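# Hook the hex nut out onto the tape strip

## Task

Extract the hex nut from its spot among the spacers and leave it lying entirely on the tape strip. The hook pick (orange-brown handle, hooked tip) on the table may be used. Avoid toppling or tilting the upright spacers; any still fallen or leaning at the end counts against you, though toppling some is better than leaving the nut in place. The nut must not be in a gripper at the end: release it and pull the arms away. Only a result that stays put without the robot holding it counts.

## Robot and tools

Robot: two arms, left_arm and right_arm, each ending in a parallel gripper. The fingers point along the gripper's own +z axis and close along its y axis. The reported hand point sits between the closed finger pads, roughly 2 cm short of the fingertips; closing pushes the tips about 10 mm further along +z.

Scene frame: shared by both arms. Origin on the table surface midway between the arms, +z up, +x out over the table, left_arm on the +y side. The names left and right do not match image sides. Printed hand positions can be slightly off, more so at long reach.

Row layout (used by execute_actions and move): 14 numbers, each in [-1, 1], always all 14 even if one arm is idle. First 7 are left_arm: dx, dy, dz, rx, ry, rz, opening; then the same 7 for right_arm. dx..rz are an offset, not a pose, expressed in that gripper's own axes and measured from the gripper's pose at the start of the action (for a call's first action, the last pose a result reported). Scale: 1.0 = 0.6 m of travel or 180 degrees of turn; rx, ry, rz form a single rotation vector. Opening is absolute, not an offset: +1 fully open (0.084 m), -1 closed.

execute_actions(actions): a list of actions run one after another. Each action is a table of up to 15 rows, one row per 1/30 s step; if fewer than 15 rows, the last row is held for the remaining steps. Every row is an offset from the action's start pose, not from the previous row. An empty list just fetches state and images. Per step the commanded pose is clipped to within 70 mm and 16 degrees of the measured pose, so a large offset may need several actions; after an action the arm continues at most to its last clipped pose, so send the remainder next. Position wins over orientation when both cannot be met.

move(target, speed, blocking): target is one 14-number row as above, offsets from the pose in the latest result showing one. Each gripper travels a straight line toward its target; both paths finish together, taking 0.5 to 10 s (cut off at 10 s). speed is m/s, 0.002 to 0.5, default 0.25; rotation limited to twice that in rad/s. Openings are sent at the start. Paths do not avoid obstacles or the other arm, grippers can lag, drift and overshoot speed, especially with a nearly straight arm. Faster contact and targets set deeper past contact press harder. blocking=false returns after 0.5 s while motion continues; then use wait(0) to poll, and wait or stop before any new execute_actions or move. The result adds a move: line with the ending (done, off_target, moving, held, fault), any limits (paced = pose clipped; held = a check blocked steps, after which the arm may jump fast), and each gripper's distance from target. If only one arm is named, the other finished fine.

wait(seconds): 0 to 10; arms hold their last command; returns early if a running move ends. stop(): brakes a running move (needs braking room; fingers keep moving). zoom_image(camera, region): camera is cam_high, cam_low, cam_left_wrist or cam_right_wrist; region [x0, y0, x1, y1] in pixels, at most 504 by 504. finished_scene(scene): ends scene 1 or 2 permanently and reports success; replying without a tool call ends everything.

Results: state line per arm with end_effector_position (m), end_effector_quat_wxyz, and velocities (m/s, rad/s). Hand target lines show where the controller is driving each gripper. grip_measured is finger opening on the command scale. pose unreachable means a clearance check altered or blocked that arm's command. Joint torque readings follow the joint order, carry offsets and noise, and are nonzero even in free air. Images arrive as cam_high, cam_low, cam_left_wrist, cam_right_wrist, all 504x504.

Gripping: to hold, keep commanding an opening well under grip_measured; the bigger the gap, the firmer the squeeze (about 24 N per pad max). Resending grip_measured still presses gently on parts under about 6 cm wide. A fast close can squeeze very hard.

For an arm meant to stay still: in the first call of a reply, send the offset back to its desired pose; afterwards send zeros, with its proper opening. An arm blocked by an object keeps pushing until commanded otherwise.

Joint limits (rad): waist ±6.283, shoulder ±2.304, elbow -4.224 to 0.061, forearm roll ±6.283, wrist pitch ±2.164, wrist roll ±6.283. Load limits (N m): waist 54, shoulder 54, elbow 45, forearm roll 24.3, wrist pitch 17.1, wrist roll 17.1; held weight counts. Reaching one causes a torque fault: the arm backs off, freezes 10 s and drops the rest of the call. Holding loads heats motors: warning at 65 °C, brakes at 80 °C until cooled.

Avoid: arms colliding or pushing each other, pushing anything off the table, dropping or slamming things, hard pushes, and knocking spacers over. Brief tugs on held parts or nudges to loose objects may occur. At the end the nut must rest fully on the tape, released, with both grippers moved clear.

Each tool is called after ">>>" by a JSON object that holds its "name" and its "arguments".

## Session

>>> {"name": "execute_actions", "arguments": {"actions": []}}

Scene clock: 0.00 s.
left_arm: end_effector_position=(+0.6950, +0.8505, +0.3192) grip_measured=+1.00 end_effector_quat_wxyz=(-0.142, +0.958, +0.190, +0.160) end_effector_velocity=(-0.001, +0.000, -0.001) end_effector_angular_velocity=(-0.001, +0.001, +0.001) | right_arm: end_effector_position=(-0.0964, +0.1964, +0.2857) grip_measured=+1.00 end_effector_quat_wxyz=(-0.270, +0.767, +0.562, -0.151) end_effector_velocity=(-0.001, -0.000, -0.000) end_effector_angular_velocity=(+0.001, -0.001, +0.002)
Joint positions: left_arm=[ 0.387 -0.889 -1.969  0.288 -0.711 -0.114  0.084] | right_arm=[ 1.269 -0.407 -1.083  0.964 -0.769 -0.63   0.084]
Joint velocities: left_arm=[ 0.001 -0.     0.001 -0.001 -0.    -0.     0.   ] | right_arm=[ 0.001 -0.     0.     0.     0.    -0.002  0.   ]
Joint torques (N m, as the arm reports them, + toward a larger angle): no reading
Motor temperatures (°C, as the motors report them): left_arm=[29 27 33 32 31 34] | right_arm=[26 27 30 29 30 33]
Hand target (left_arm): +0.695, +0.850, +0.319; -0.142, +0.958, +0.190, +0.160
Hand target (right_arm): -0.096, +0.196, +0.286; -0.270, +0.767, +0.562, -0.151

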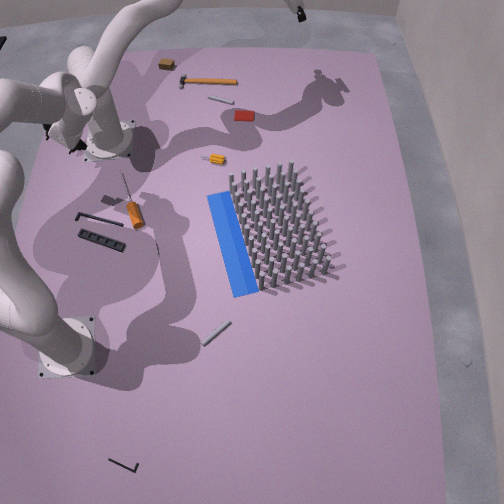

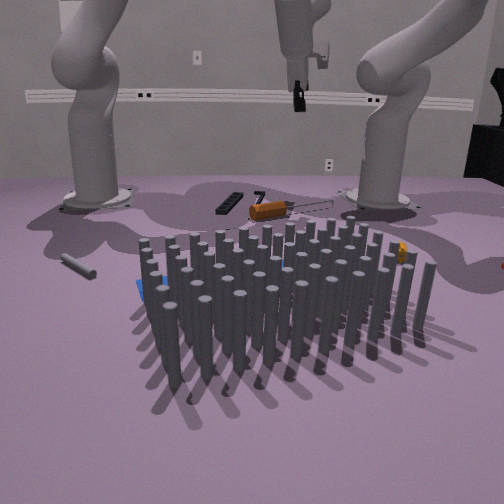

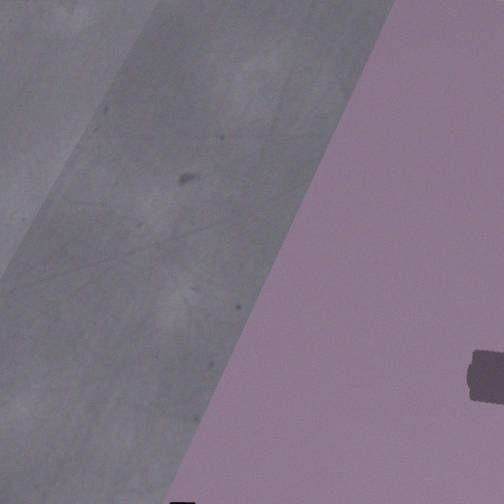

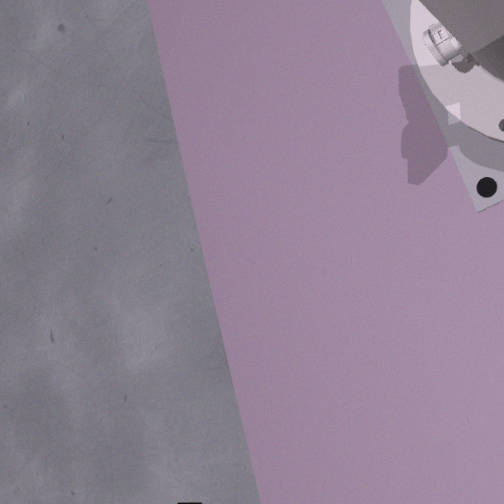

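>>> {"name": "zoom_image", "arguments": {"camera": "cam_high", "region": [70, 150, 180, 260]}}

>>> {"name": "zoom_image", "arguments": {"camera": "cam_high", "region": [195, 150, 355, 310]}}

>>> {"name": "zoom_image", "arguments": {"camera": "cam_low", "region": [230, 180, 350, 240]}}

Region (70, 150, 180, 260) of cam_high's 504x504 image, scaled by 4.582, with more detail than that image has.

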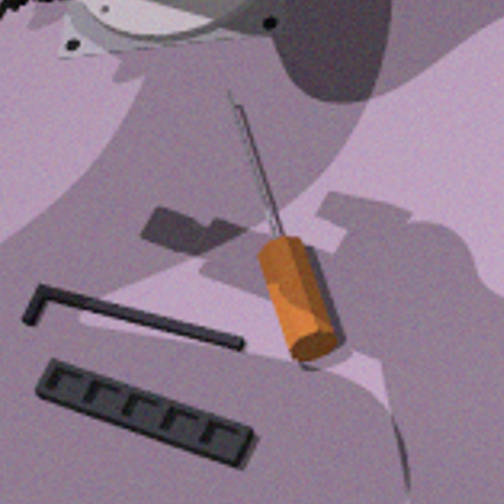

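Region (195, 150, 355, 310) of cam_high's 504x504 image, scaled by 3.150, with more detail than that image has.

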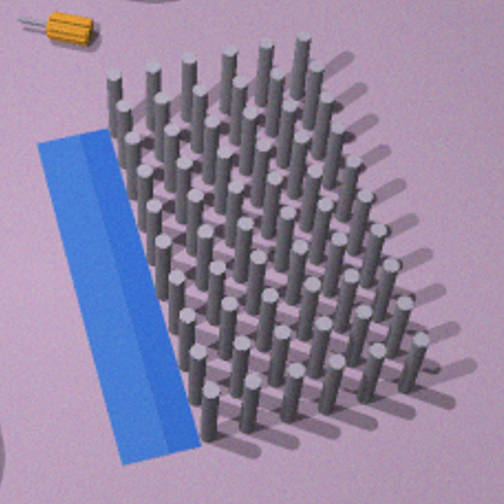

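Region (230, 180, 350, 240) of cam_low's 504x504 image, scaled by 4.200, with more detail than that image has.

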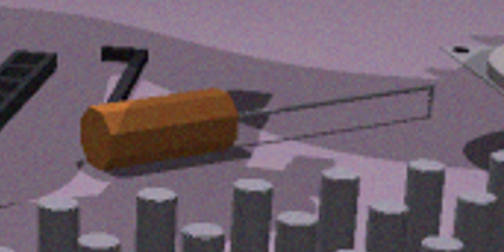

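>>> {"name": "move", "arguments": {"target": [-0.508,0.98,-0.652,-0.1529,-0.0281,0.5375,-1, -0.0697,0.4342,-0.0607,-0.1823,-0.0920,-0.2122,1], "speed": 0.4}}

Scene clock: 39.23 s.
left_arm: end_effector_position=(+0.5721, +0.1009, +0.4435) grip_measured=-1.00 end_effector_quat_wxyz=(+0.001, +0.788, -0.615, +0.002) end_effector_velocity=(-0.000, -0.003, -0.000) end_effector_angular_velocity=(+0.001, +0.005, -0.006) | right_arm: end_effector_position=(+0.1125, +0.0901, +0.1599) grip_measured=+1.00 end_effector_quat_wxyz=(-0.000, +0.559, +0.829, -0.000) end_effector_velocity=(-0.000, -0.000, -0.001) end_effector_angular_velocity=(-0.001, -0.002, +0.003)
Joint positions: left_arm=[-0.575 -0.674 -1.949 -0.002 -1.271  0.825  0.   ] | right_arm=[ 1.101 -0.482 -0.973  0.002 -0.491 -0.742  0.084]
Joint velocities: left_arm=[-0.003 -0.008 -0.011 -0.002 -0.008  0.003  0.   ] | right_arm=[ 0.001 -0.001  0.001 -0.006  0.002  0.003 -0.   ]
Joint torques (N m, as the arm reports them, + toward a larger angle): left_arm=[  2.5   60.84 -30.31   2.72  -0.64   0.48] | right_arm=[ -4.87  31.64 -12.89  -0.77  -0.81  -0.07]
Motor temperatures (°C, as the motors report them): left_arm=[29 28 34 32 31 34] | right_arm=[26 27 31 29 30 33]
Hand target (left_arm): +0.572, +0.101, +0.443; +0.001, +0.788, -0.615, +0.002
Hand target (right_arm): +0.113, +0.090, +0.160; -0.000, +0.559, +0.829, -0.000
Off the commanded pose (left_arm): 0.004 m, 0 deg.
Off the commanded pose (right_arm): 0.000 m, 0 deg.
move: off_target (left_arm)

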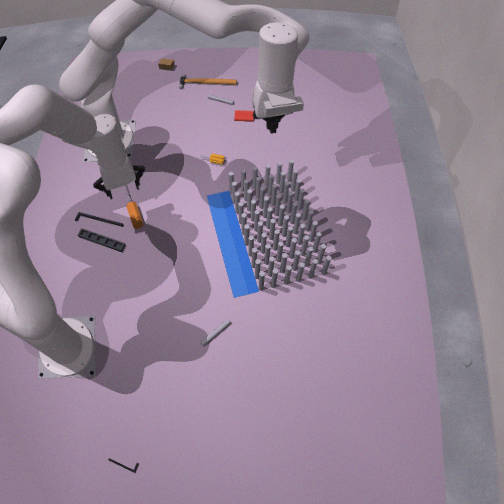

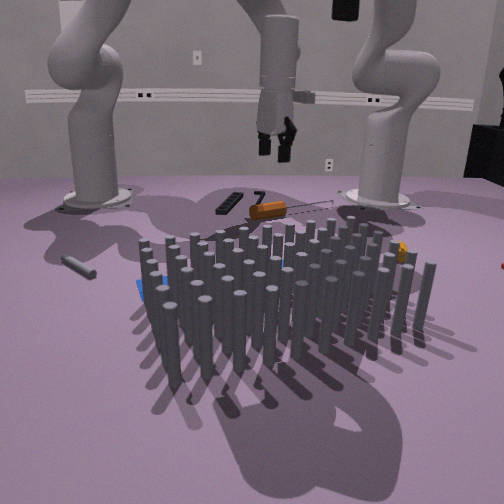

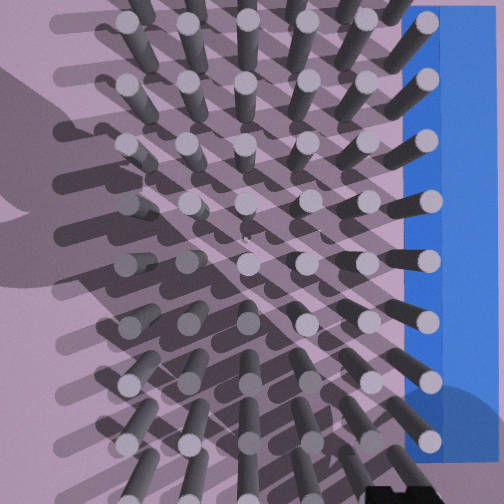

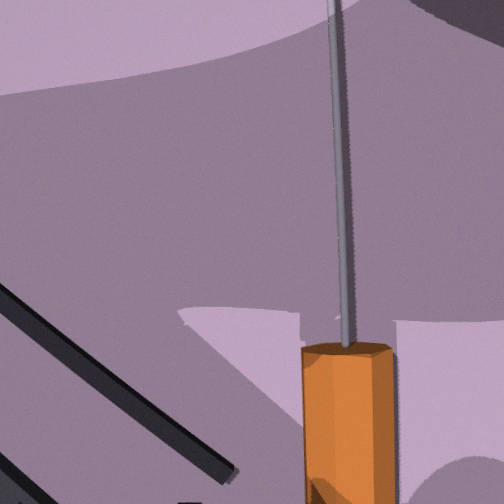

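>>> {"name": "move", "arguments": {"target": [0,0,0,0,0,0,-1, -0.028,0.012,0.12,0,0,-0.012,0.25], "speed": 0.2}}

>>> {"name": "zoom_image", "arguments": {"camera": "cam_left_wrist", "region": [200, 170, 460, 300]}}

Scene clock: 45.63 s.
left_arm: end_effector_position=(+0.5721, +0.1009, +0.4435) grip_measured=-1.00 end_effector_quat_wxyz=(+0.001, +0.788, -0.615, +0.002) end_effector_velocity=(-0.000, +0.000, +0.000) end_effector_angular_velocity=(-0.000, +0.000, +0.000) | right_arm: end_effector_position=(+0.1253, +0.0772, +0.0882) grip_measured=+0.24 end_effector_quat_wxyz=(-0.000, +0.543, +0.840, -0.000) end_effector_velocity=(+0.000, -0.000, -0.002) end_effector_angular_velocity=(-0.000, +0.001, +0.002)
Joint positions: left_arm=[-0.575 -0.674 -1.949 -0.002 -1.271  0.825  0.   ] | right_arm=[ 1.069 -0.608 -0.948  0.003 -0.341 -0.813  0.054]
Joint velocities: left_arm=[ 0.     0.001  0.001 -0.    -0.    -0.     0.   ] | right_arm=[-0.001 -0.004  0.     0.001  0.004 -0.004  0.   ]
Joint torques (N m, as the arm reports them, + toward a larger angle): left_arm=[  2.71  59.06 -30.66   2.24  -0.39   0.63] | right_arm=[ -2.73  30.88 -11.6   -0.57  -0.86  -0.09]
Motor temperatures (°C, as the motors report them): left_arm=[29 28 34 32 31 34] | right_arm=[26 28 31 29 30 33]
Hand target (left_arm): +0.572, +0.101, +0.444; +0.001, +0.788, -0.615, +0.002
Hand target (right_arm): +0.125, +0.077, +0.088; -0.000, +0.543, +0.840, -0.000
Off the commanded pose (left_arm): 0.000 m, 0 deg.
Off the commanded pose (right_arm): 0.000 m, 0 deg.
move: done

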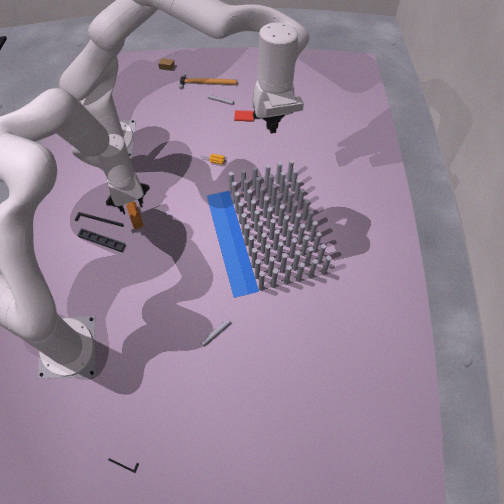

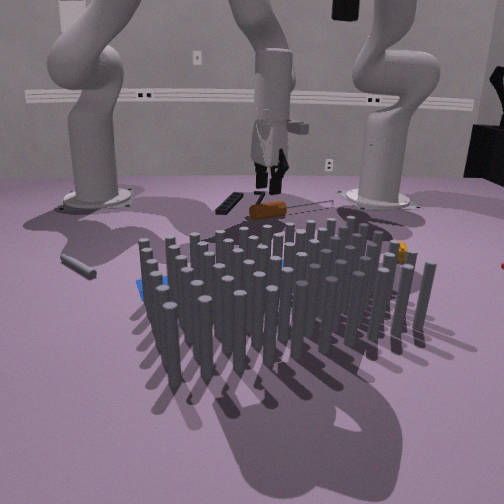

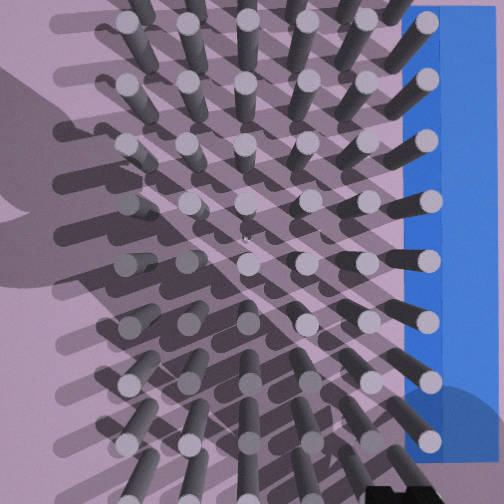

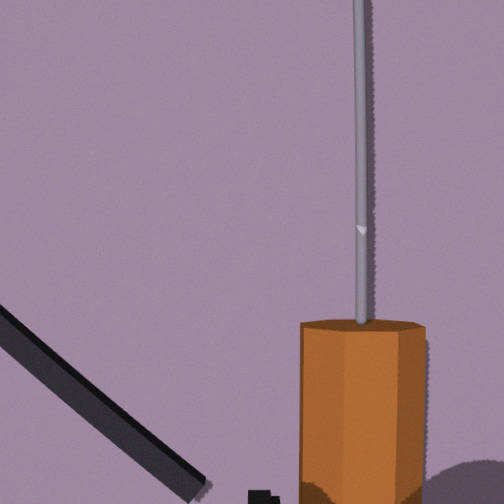

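Region (200, 170, 460, 300) of cam_left_wrist's 504x504 image, scaled by 1.938, with more detail than that image has.

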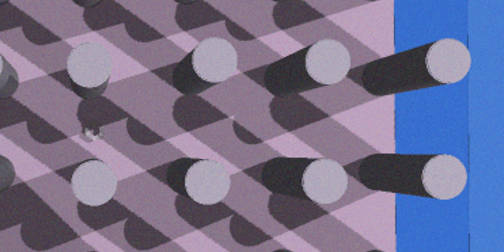

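>>> {"name": "move", "arguments": {"target": [0,0,0,0,0,0,-1, 0,0,0.1,0,0,0,0.25], "speed": 0.15}}

>>> {"name": "move", "arguments": {"target": [0,0,0,0,0,0,-1, 0,0,0,0,0,0,-0.7]}}

>>> {"name": "zoom_image", "arguments": {"camera": "cam_left_wrist", "region": [210, 185, 310, 285]}}

Scene clock: 49.77 s.
left_arm: end_effector_position=(+0.5721, +0.1009, +0.4435) grip_measured=-1.00 end_effector_quat_wxyz=(+0.001, +0.788, -0.615, +0.002) end_effector_velocity=(+0.000, -0.000, +0.000) end_effector_angular_velocity=(-0.001, -0.001, -0.001) | right_arm: end_effector_position=(+0.1251, +0.0772, +0.0284) grip_measured=+0.24 end_effector_quat_wxyz=(-0.001, +0.543, +0.840, -0.000) end_effector_velocity=(+0.000, -0.000, -0.003) end_effector_angular_velocity=(-0.000, +0.000, -0.000)
Joint positions: left_arm=[-0.575 -0.674 -1.949 -0.002 -1.271  0.825  0.   ] | right_arm=[ 1.069 -0.737 -0.969  0.005 -0.233 -0.815  0.054]
Joint velocities: left_arm=[ 0.    -0.    -0.001 -0.    -0.     0.001  0.   ] | right_arm=[-0.    -0.006 -0.002  0.     0.004 -0.    -0.   ]
Joint torques (N m, as the arm reports them, + toward a larger angle): left_arm=[  2.08  57.48 -30.71   2.91  -0.48   0.66] | right_arm=[-3.72 35.81 -9.55 -0.48 -0.91 -0.16]
Motor temperatures (°C, as the motors report them): left_arm=[29 28 34 32 31 34] | right_arm=[26 28 31 29 30 33]
Hand target (left_arm): +0.572, +0.101, +0.444; +0.001, +0.788, -0.615, +0.002
Hand target (right_arm): +0.125, +0.077, +0.028; -0.001, +0.543, +0.840, -0.000
Off the commanded pose (left_arm): 0.000 m, 0 deg.
Off the commanded pose (right_arm): 0.000 m, 0 deg.
move: done

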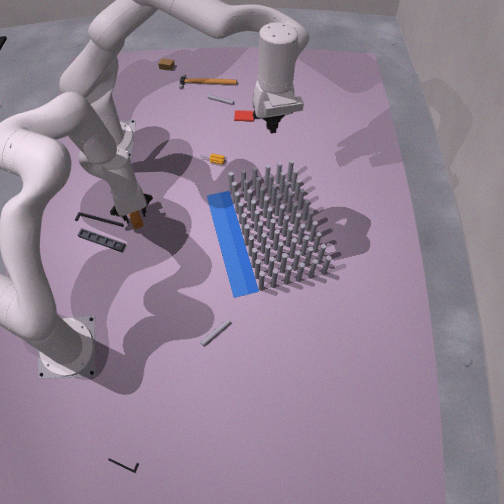

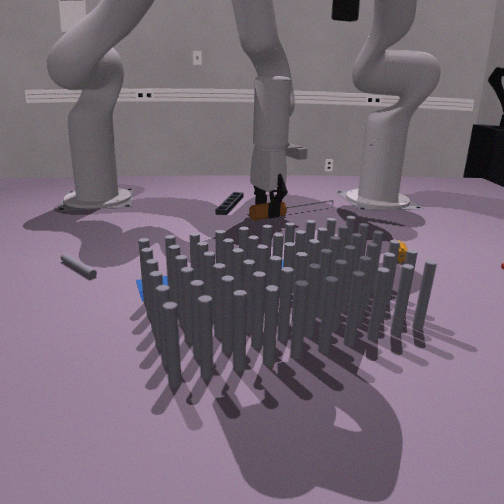

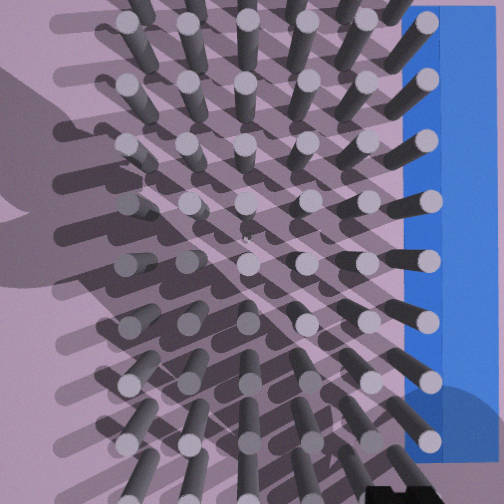

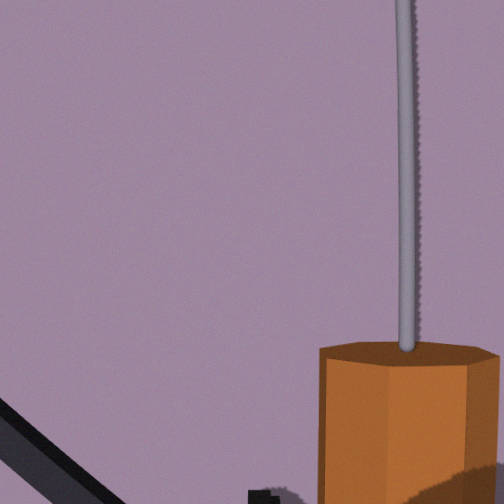

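Scene clock: 50.27 s.
left_arm: end_effector_position=(+0.5721, +0.1009, +0.4435) grip_measured=-1.00 end_effector_quat_wxyz=(+0.001, +0.788, -0.615, +0.002) end_effector_velocity=(-0.000, -0.000, -0.000) end_effector_angular_velocity=(+0.000, -0.000, -0.002) | right_arm: end_effector_position=(+0.1251, +0.0772, +0.0284) grip_measured=-0.19 end_effector_quat_wxyz=(-0.001, +0.543, +0.840, -0.000) end_effector_velocity=(+0.000, -0.001, -0.001) end_effector_angular_velocity=(-0.002, +0.001, -0.001)
Joint positions: left_arm=[-0.575 -0.674 -1.949 -0.002 -1.271  0.825  0.   ] | right_arm=[ 1.069 -0.737 -0.969  0.005 -0.233 -0.815  0.036]
Joint velocities: left_arm=[-0.001  0.     0.001  0.     0.     0.001  0.   ] | right_arm=[-0.001 -0.001  0.001  0.    -0.    -0.     0.   ]
Joint torques (N m, as the arm reports them, + toward a larger angle): left_arm=[  3.24  57.69 -30.44   3.37  -0.35   0.64] | right_arm=[-4.46 33.87 -9.91 -0.37 -0.95 -0.07]
Motor temperatures (°C, as the motors report them): left_arm=[29 28 34 32 31 34] | right_arm=[26 28 31 29 30 33]
Hand target (left_arm): +0.572, +0.101, +0.444; +0.001, +0.788, -0.615, +0.002
Hand target (right_arm): +0.125, +0.077, +0.028; -0.001, +0.543, +0.840, -0.000
Off the commanded pose (left_arm): 0.000 m, 0 deg.
Off the commanded pose (right_arm): 0.000 m, 0 deg.
move: done

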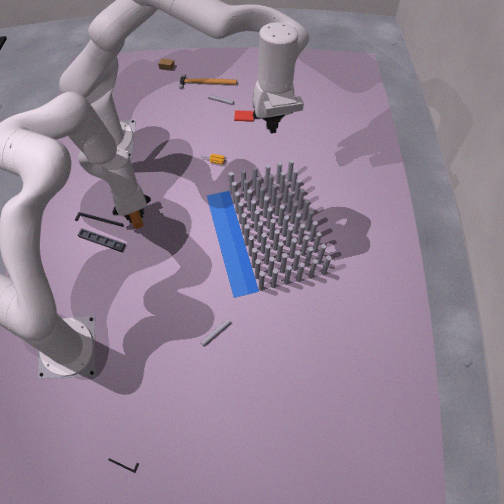

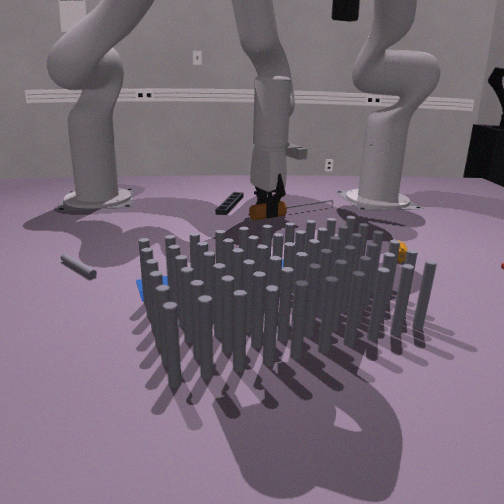

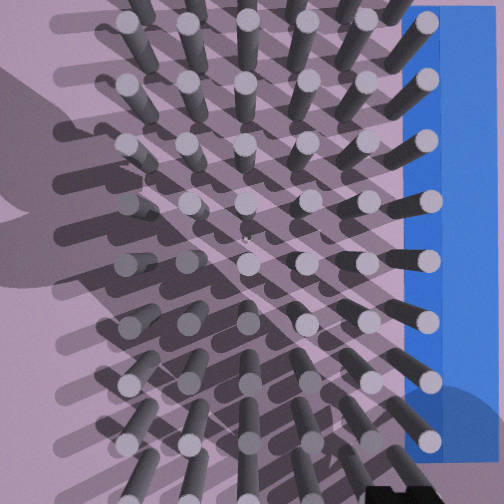

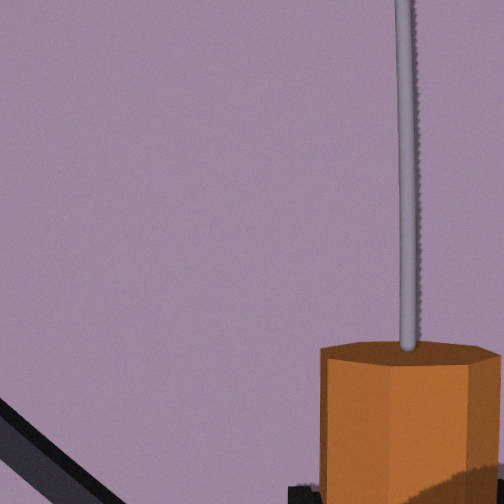

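Region (210, 185, 310, 285) of cam_left_wrist's 504x504 image, scaled by 5.040, with more detail than that image has.

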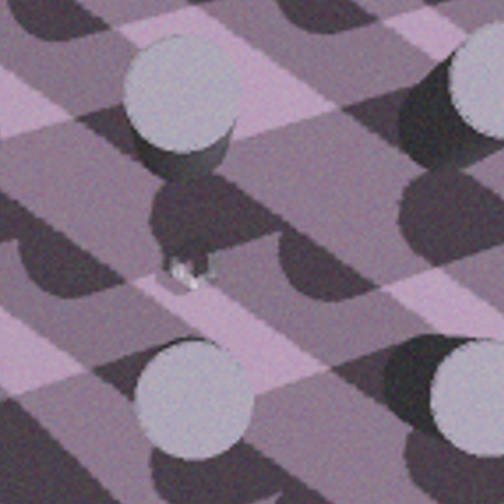

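>>> {"name": "move", "arguments": {"target": [0,0,0,0,0,0,-1, 0,0,-0.05,0,0,0,-0.7], "speed": 0.15}}

>>> {"name": "move", "arguments": {"target": [0.018,0,0.07,0,0,0,-1, -0.302,0.135,0.022,0,0,0.556,-0.7], "speed": 0.35}}

>>> {"name": "zoom_image", "arguments": {"camera": "cam_left_wrist", "region": [200, 190, 504, 310]}}

Scene clock: 65.57 s.
left_arm: end_effector_position=(+0.5721, +0.1009, +0.4435) grip_measured=-1.00 end_effector_quat_wxyz=(+0.001, +0.788, -0.615, +0.002) end_effector_velocity=(+0.000, +0.001, -0.000) end_effector_angular_velocity=(+0.001, +0.001, +0.001) | right_arm: end_effector_position=(+0.1252, +0.0771, +0.0581) grip_measured=-0.19 end_effector_quat_wxyz=(-0.001, +0.543, +0.840, -0.000) end_effector_velocity=(-0.000, -0.001, +0.002) end_effector_angular_velocity=(-0.001, +0.001, -0.001)
Joint positions: left_arm=[-0.575 -0.674 -1.949 -0.002 -1.271  0.825  0.   ] | right_arm=[ 1.069 -0.671 -0.956  0.004 -0.285 -0.814  0.036]
Joint velocities: left_arm=[ 0.    -0.     0.001  0.001 -0.    -0.001  0.   ] | right_arm=[ 0.     0.005  0.001 -0.    -0.005  0.001 -0.   ]
Joint torques (N m, as the arm reports them, + toward a larger angle): left_arm=[  0.26  58.91 -30.98   2.53  -0.67   0.62] | right_arm=[ -4.08  33.99 -11.11  -1.01  -0.97  -0.17]
Motor temperatures (°C, as the motors report them): left_arm=[29 28 34 32 31 34] | right_arm=[26 28 31 29 30 33]
Hand target (left_arm): +0.572, +0.101, +0.444; +0.001, +0.788, -0.615, +0.002
Hand target (right_arm): +0.125, +0.077, +0.058; -0.001, +0.543, +0.840, -0.000
Off the commanded pose (left_arm): 0.000 m, 0 deg.
Off the commanded pose (right_arm): 0.000 m, 0 deg.
move: done

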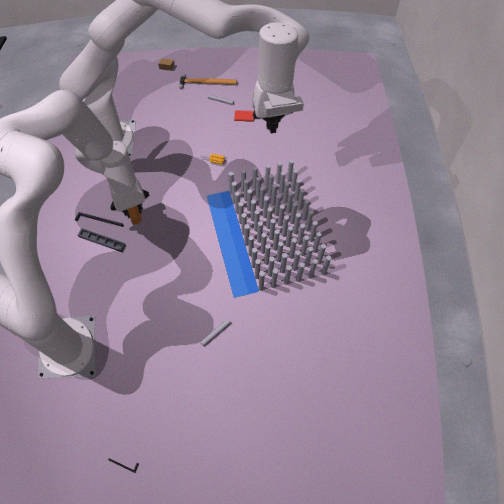

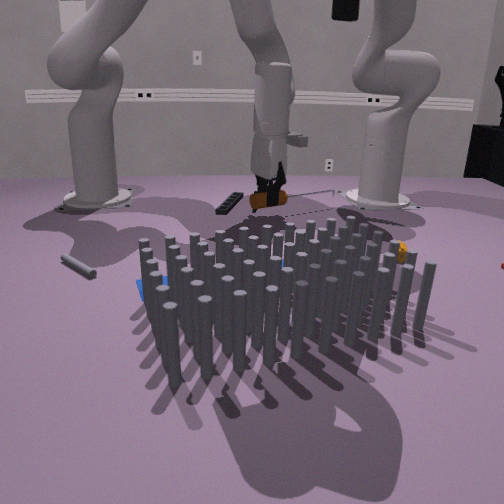

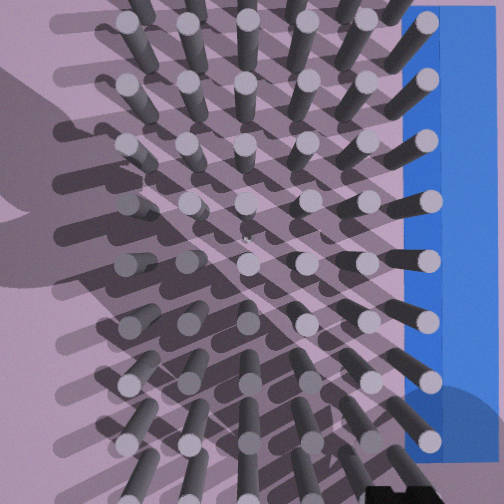

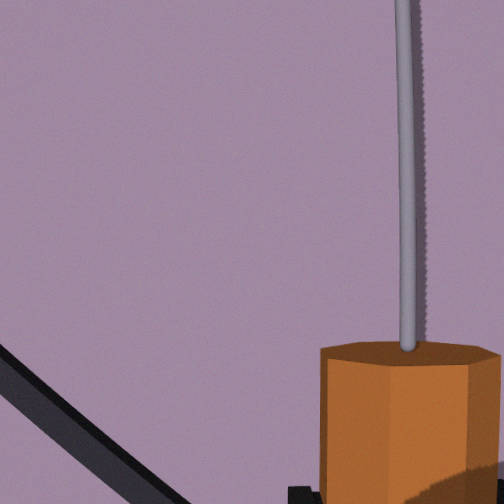

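Scene clock: 68.63 s.
left_arm: end_effector_position=(+0.5747, +0.0902, +0.4016) grip_measured=-1.00 end_effector_quat_wxyz=(+0.001, +0.788, -0.615, +0.002) end_effector_velocity=(-0.000, -0.001, +0.001) end_effector_angular_velocity=(-0.001, -0.001, -0.001) | right_arm: end_effector_position=(+0.2734, -0.0555, +0.0448) grip_measured=-0.19 end_effector_quat_wxyz=(-0.000, +0.992, +0.124, -0.000) end_effector_velocity=(+0.001, -0.001, +0.000) end_effector_angular_velocity=(-0.007, -0.006, -0.010)
Joint positions: left_arm=[-0.587 -0.698 -1.893 -0.003 -1.191  0.813  0.   ] | right_arm=[ 0.666 -0.658 -0.878  0.004 -0.22   0.529  0.036]
Joint velocities: left_arm=[-0.001  0.001  0.001 -0.     0.001  0.     0.   ] | right_arm=[ 0.002  0.    -0.001 -0.042 -0.001  0.053  0.   ]
Joint torques (N m, as the arm reports them, + toward a larger angle): left_arm=[  4.41  60.22 -30.73   2.83  -0.46   0.7 ] | right_arm=[ -2.5   32.33 -10.    -0.42  -0.85  -0.02]
Motor temperatures (°C, as the motors report them): left_arm=[29 28 34 32 31 34] | right_arm=[26 28 31 29 30 33]
Hand target (left_arm): +0.575, +0.090, +0.402; +0.001, +0.788, -0.615, +0.002
Hand target (right_arm): +0.273, -0.056, +0.045; +0.000, +0.992, +0.123, -0.000
Off the commanded pose (left_arm): 0.000 m, 0 deg.
Off the commanded pose (right_arm): 0.001 m, 0 deg.
move: done

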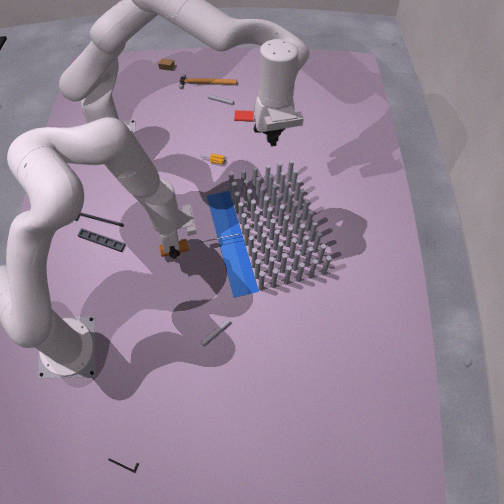

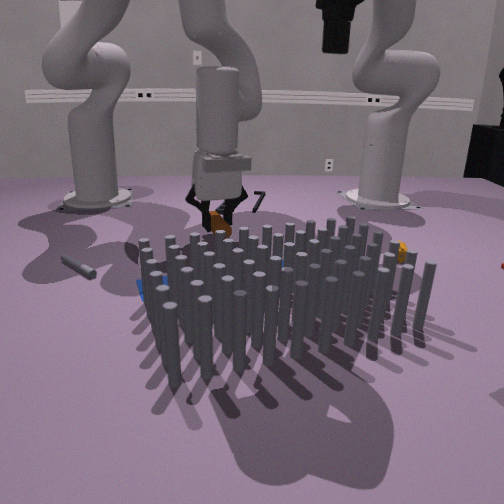

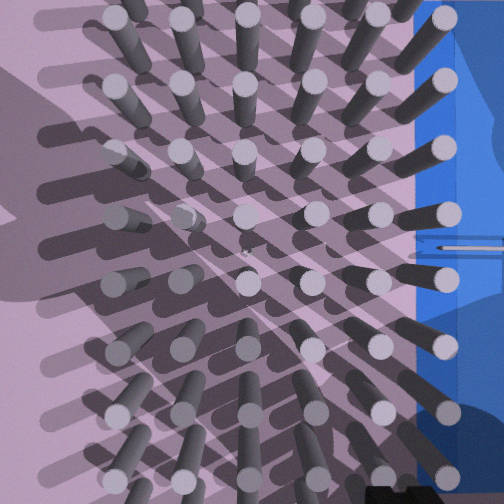

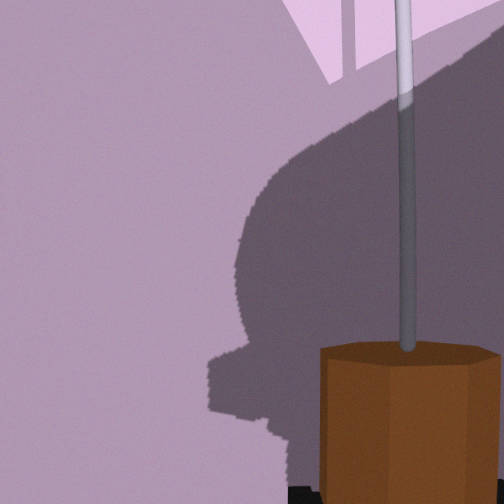

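Region (200, 190, 504, 310) of cam_left_wrist's 504x504 image, scaled by 1.658, with more detail than that image has; it fills the top 199 rows of this view, and the rest is white.

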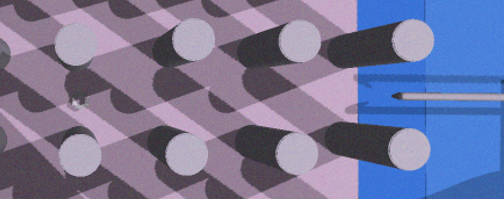

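>>> {"name": "move", "arguments": {"target": [0,0,0,0,0,0,-1, 0.22,-0.003,0.009,0,0,0,-0.7], "speed": 0.1}}

>>> {"name": "zoom_image", "arguments": {"camera": "cam_left_wrist", "region": [210, 200, 310, 300]}}

Scene clock: 73.60 s.
left_arm: end_effector_position=(+0.5747, +0.0902, +0.4016) grip_measured=-1.00 end_effector_quat_wxyz=(+0.001, +0.788, -0.615, +0.002) end_effector_velocity=(+0.000, +0.001, -0.000) end_effector_angular_velocity=(+0.000, -0.000, +0.000) | right_arm: end_effector_position=(+0.4007, -0.0221, +0.0390) grip_measured=-0.19 end_effector_quat_wxyz=(+0.000, +0.992, +0.123, -0.000) end_effector_velocity=(+0.002, +0.000, -0.000) end_effector_angular_velocity=(-0.001, +0.001, +0.000)
Joint positions: left_arm=[-0.587 -0.698 -1.893 -0.003 -1.191  0.813  0.   ] | right_arm=[ 0.556 -0.855 -1.246  0.    -0.392  0.422  0.036]
Joint velocities: left_arm=[0.001 0.    0.001 0.    0.    0.    0.   ] | right_arm=[-0.002 -0.004 -0.008  0.001 -0.005 -0.003  0.   ]
Joint torques (N m, as the arm reports them, + toward a larger angle): left_arm=[  2.64  60.21 -30.41   2.33  -0.43   0.59] | right_arm=[ -2.47  39.32 -12.02  -1.18  -0.96  -0.01]
Motor temperatures (°C, as the motors report them): left_arm=[29 28 34 32 31 34] | right_arm=[26 28 31 29 30 33]
Hand target (left_arm): +0.575, +0.090, +0.402; +0.001, +0.788, -0.615, +0.002
Hand target (right_arm): +0.401, -0.022, +0.039; +0.000, +0.992, +0.123, -0.000
Off the commanded pose (left_arm): 0.000 m, 0 deg.
Off the commanded pose (right_arm): 0.001 m, 0 deg.
move: done

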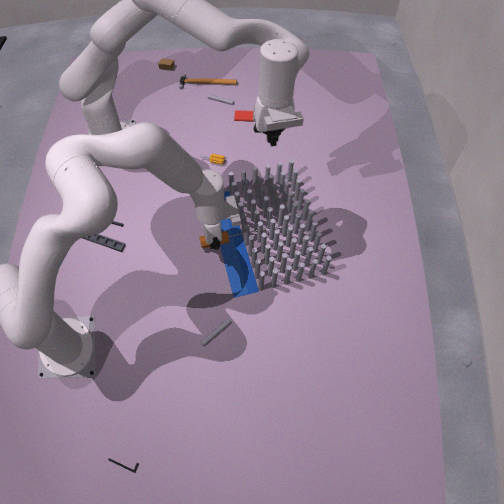

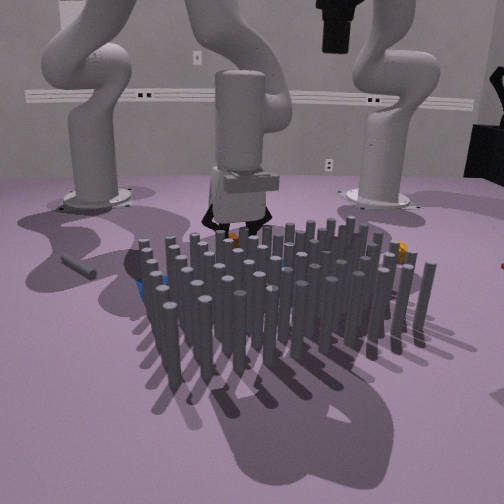

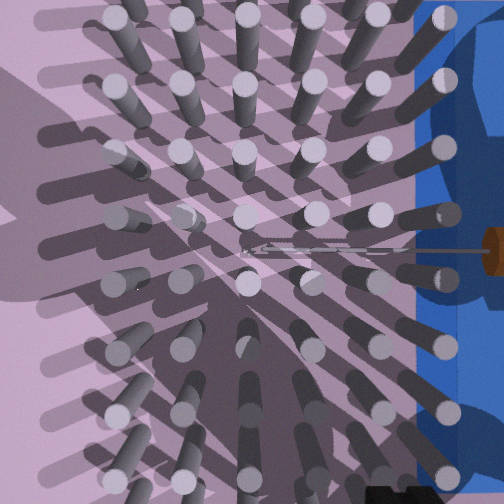

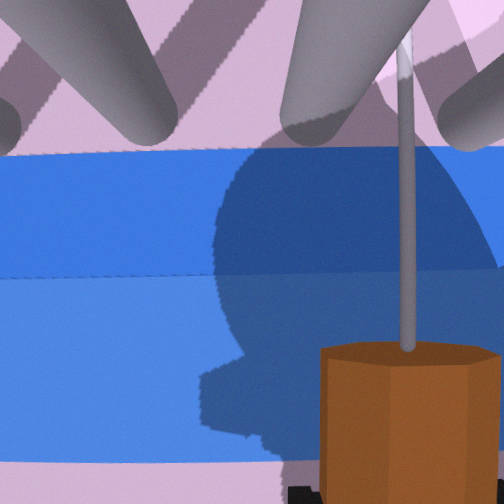

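Region (210, 200, 310, 300) of cam_left_wrist's 504x504 image, scaled by 5.040, with more detail than that image has.

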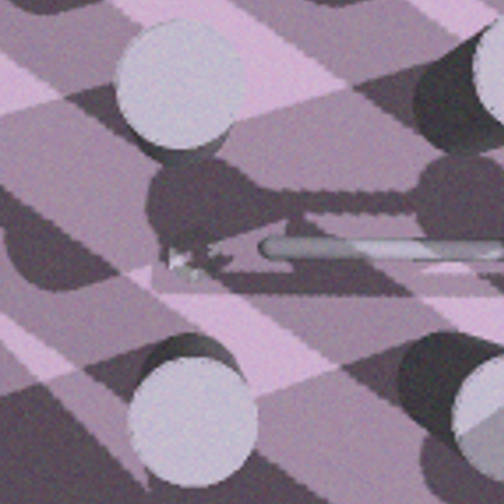

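>>> {"name": "zoom_image", "arguments": {"camera": "cam_left_wrist", "region": [232, 235, 272, 265]}}

Region (232, 235, 272, 265) of cam_left_wrist's 504x504 image, scaled by 12.600, with more detail than that image has; it fills the top 378 rows of this view, and the rest is white.

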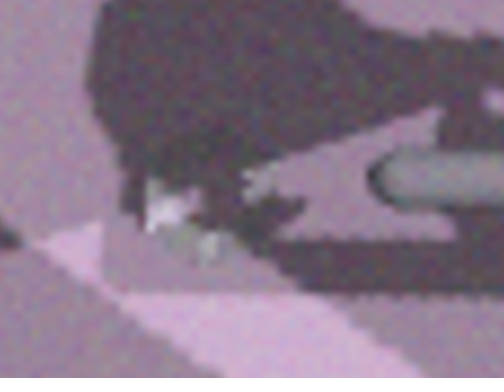

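>>> {"name": "move", "arguments": {"target": [0,0,0,0,0,0,-1, 0.0195,-0.002,0.003,0,0,0,-0.7], "speed": 0.03}}

>>> {"name": "zoom_image", "arguments": {"camera": "cam_left_wrist", "region": [232, 235, 272, 265]}}

Scene clock: 85.67 s.
left_arm: end_effector_position=(+0.5747, +0.0902, +0.4016) grip_measured=-1.00 end_effector_quat_wxyz=(+0.001, +0.788, -0.615, +0.002) end_effector_velocity=(+0.000, -0.001, -0.000) end_effector_angular_velocity=(-0.001, -0.001, -0.001) | right_arm: end_effector_position=(+0.4116, -0.0181, +0.0372) grip_measured=-0.19 end_effector_quat_wxyz=(+0.000, +0.992, +0.123, -0.000) end_effector_velocity=(+0.001, +0.000, -0.000) end_effector_angular_velocity=(-0.001, +0.002, -0.000)
Joint positions: left_arm=[-0.587 -0.698 -1.893 -0.003 -1.191  0.813  0.   ] | right_arm=[ 0.549 -0.877 -1.285 -0.    -0.408  0.416  0.036]
Joint velocities: left_arm=[-0.001 -0.001 -0.001 -0.     0.001 -0.     0.   ] | right_arm=[-0.001 -0.003 -0.005  0.    -0.004 -0.001 -0.   ]
Joint torques (N m, as the arm reports them, + toward a larger angle): left_arm=[  3.86  59.16 -30.43   2.85  -0.35   0.46] | right_arm=[ -2.22  39.86 -12.16  -0.34  -0.92  -0.16]
Motor temperatures (°C, as the motors report them): left_arm=[29 28 34 32 31 34] | right_arm=[26 28 31 29 30 33]
Hand target (left_arm): +0.575, +0.090, +0.402; +0.001, +0.788, -0.615, +0.002
Hand target (right_arm): +0.412, -0.018, +0.037; +0.000, +0.992, +0.123, -0.000
Off the commanded pose (left_arm): 0.000 m, 0 deg.
Off the commanded pose (right_arm): 0.000 m, 0 deg.
move: done

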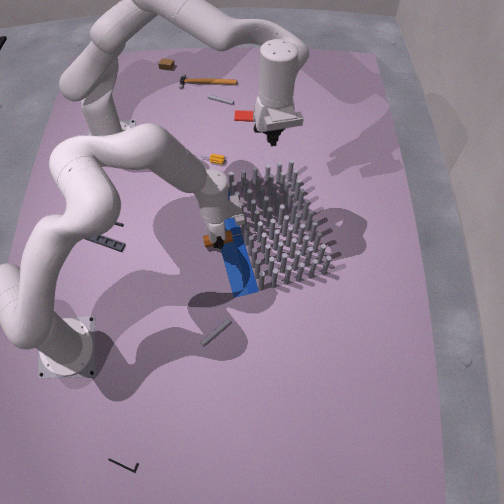

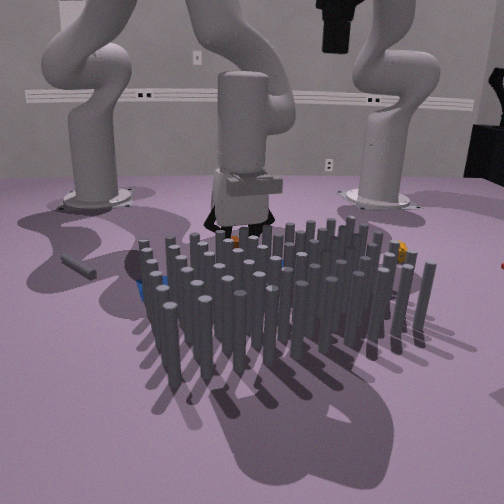

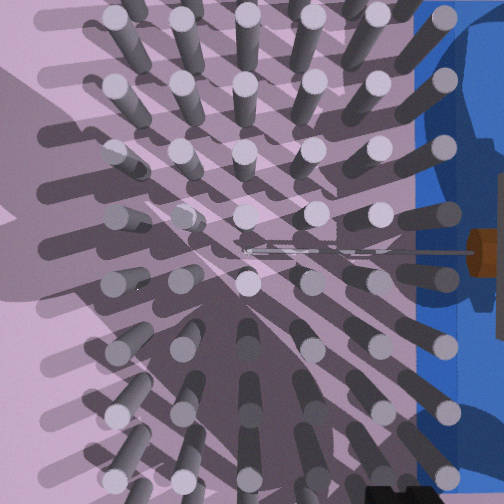

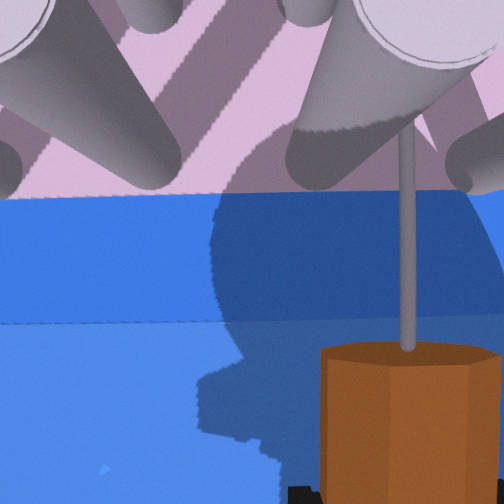

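Region (232, 235, 272, 265) of cam_left_wrist's 504x504 image, scaled by 12.600, with more detail than that image has; it fills the top 378 rows of this view, and the rest is white.

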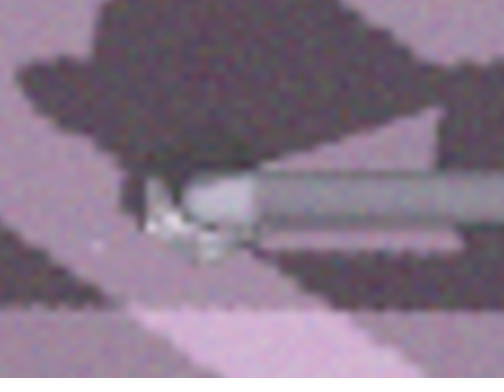

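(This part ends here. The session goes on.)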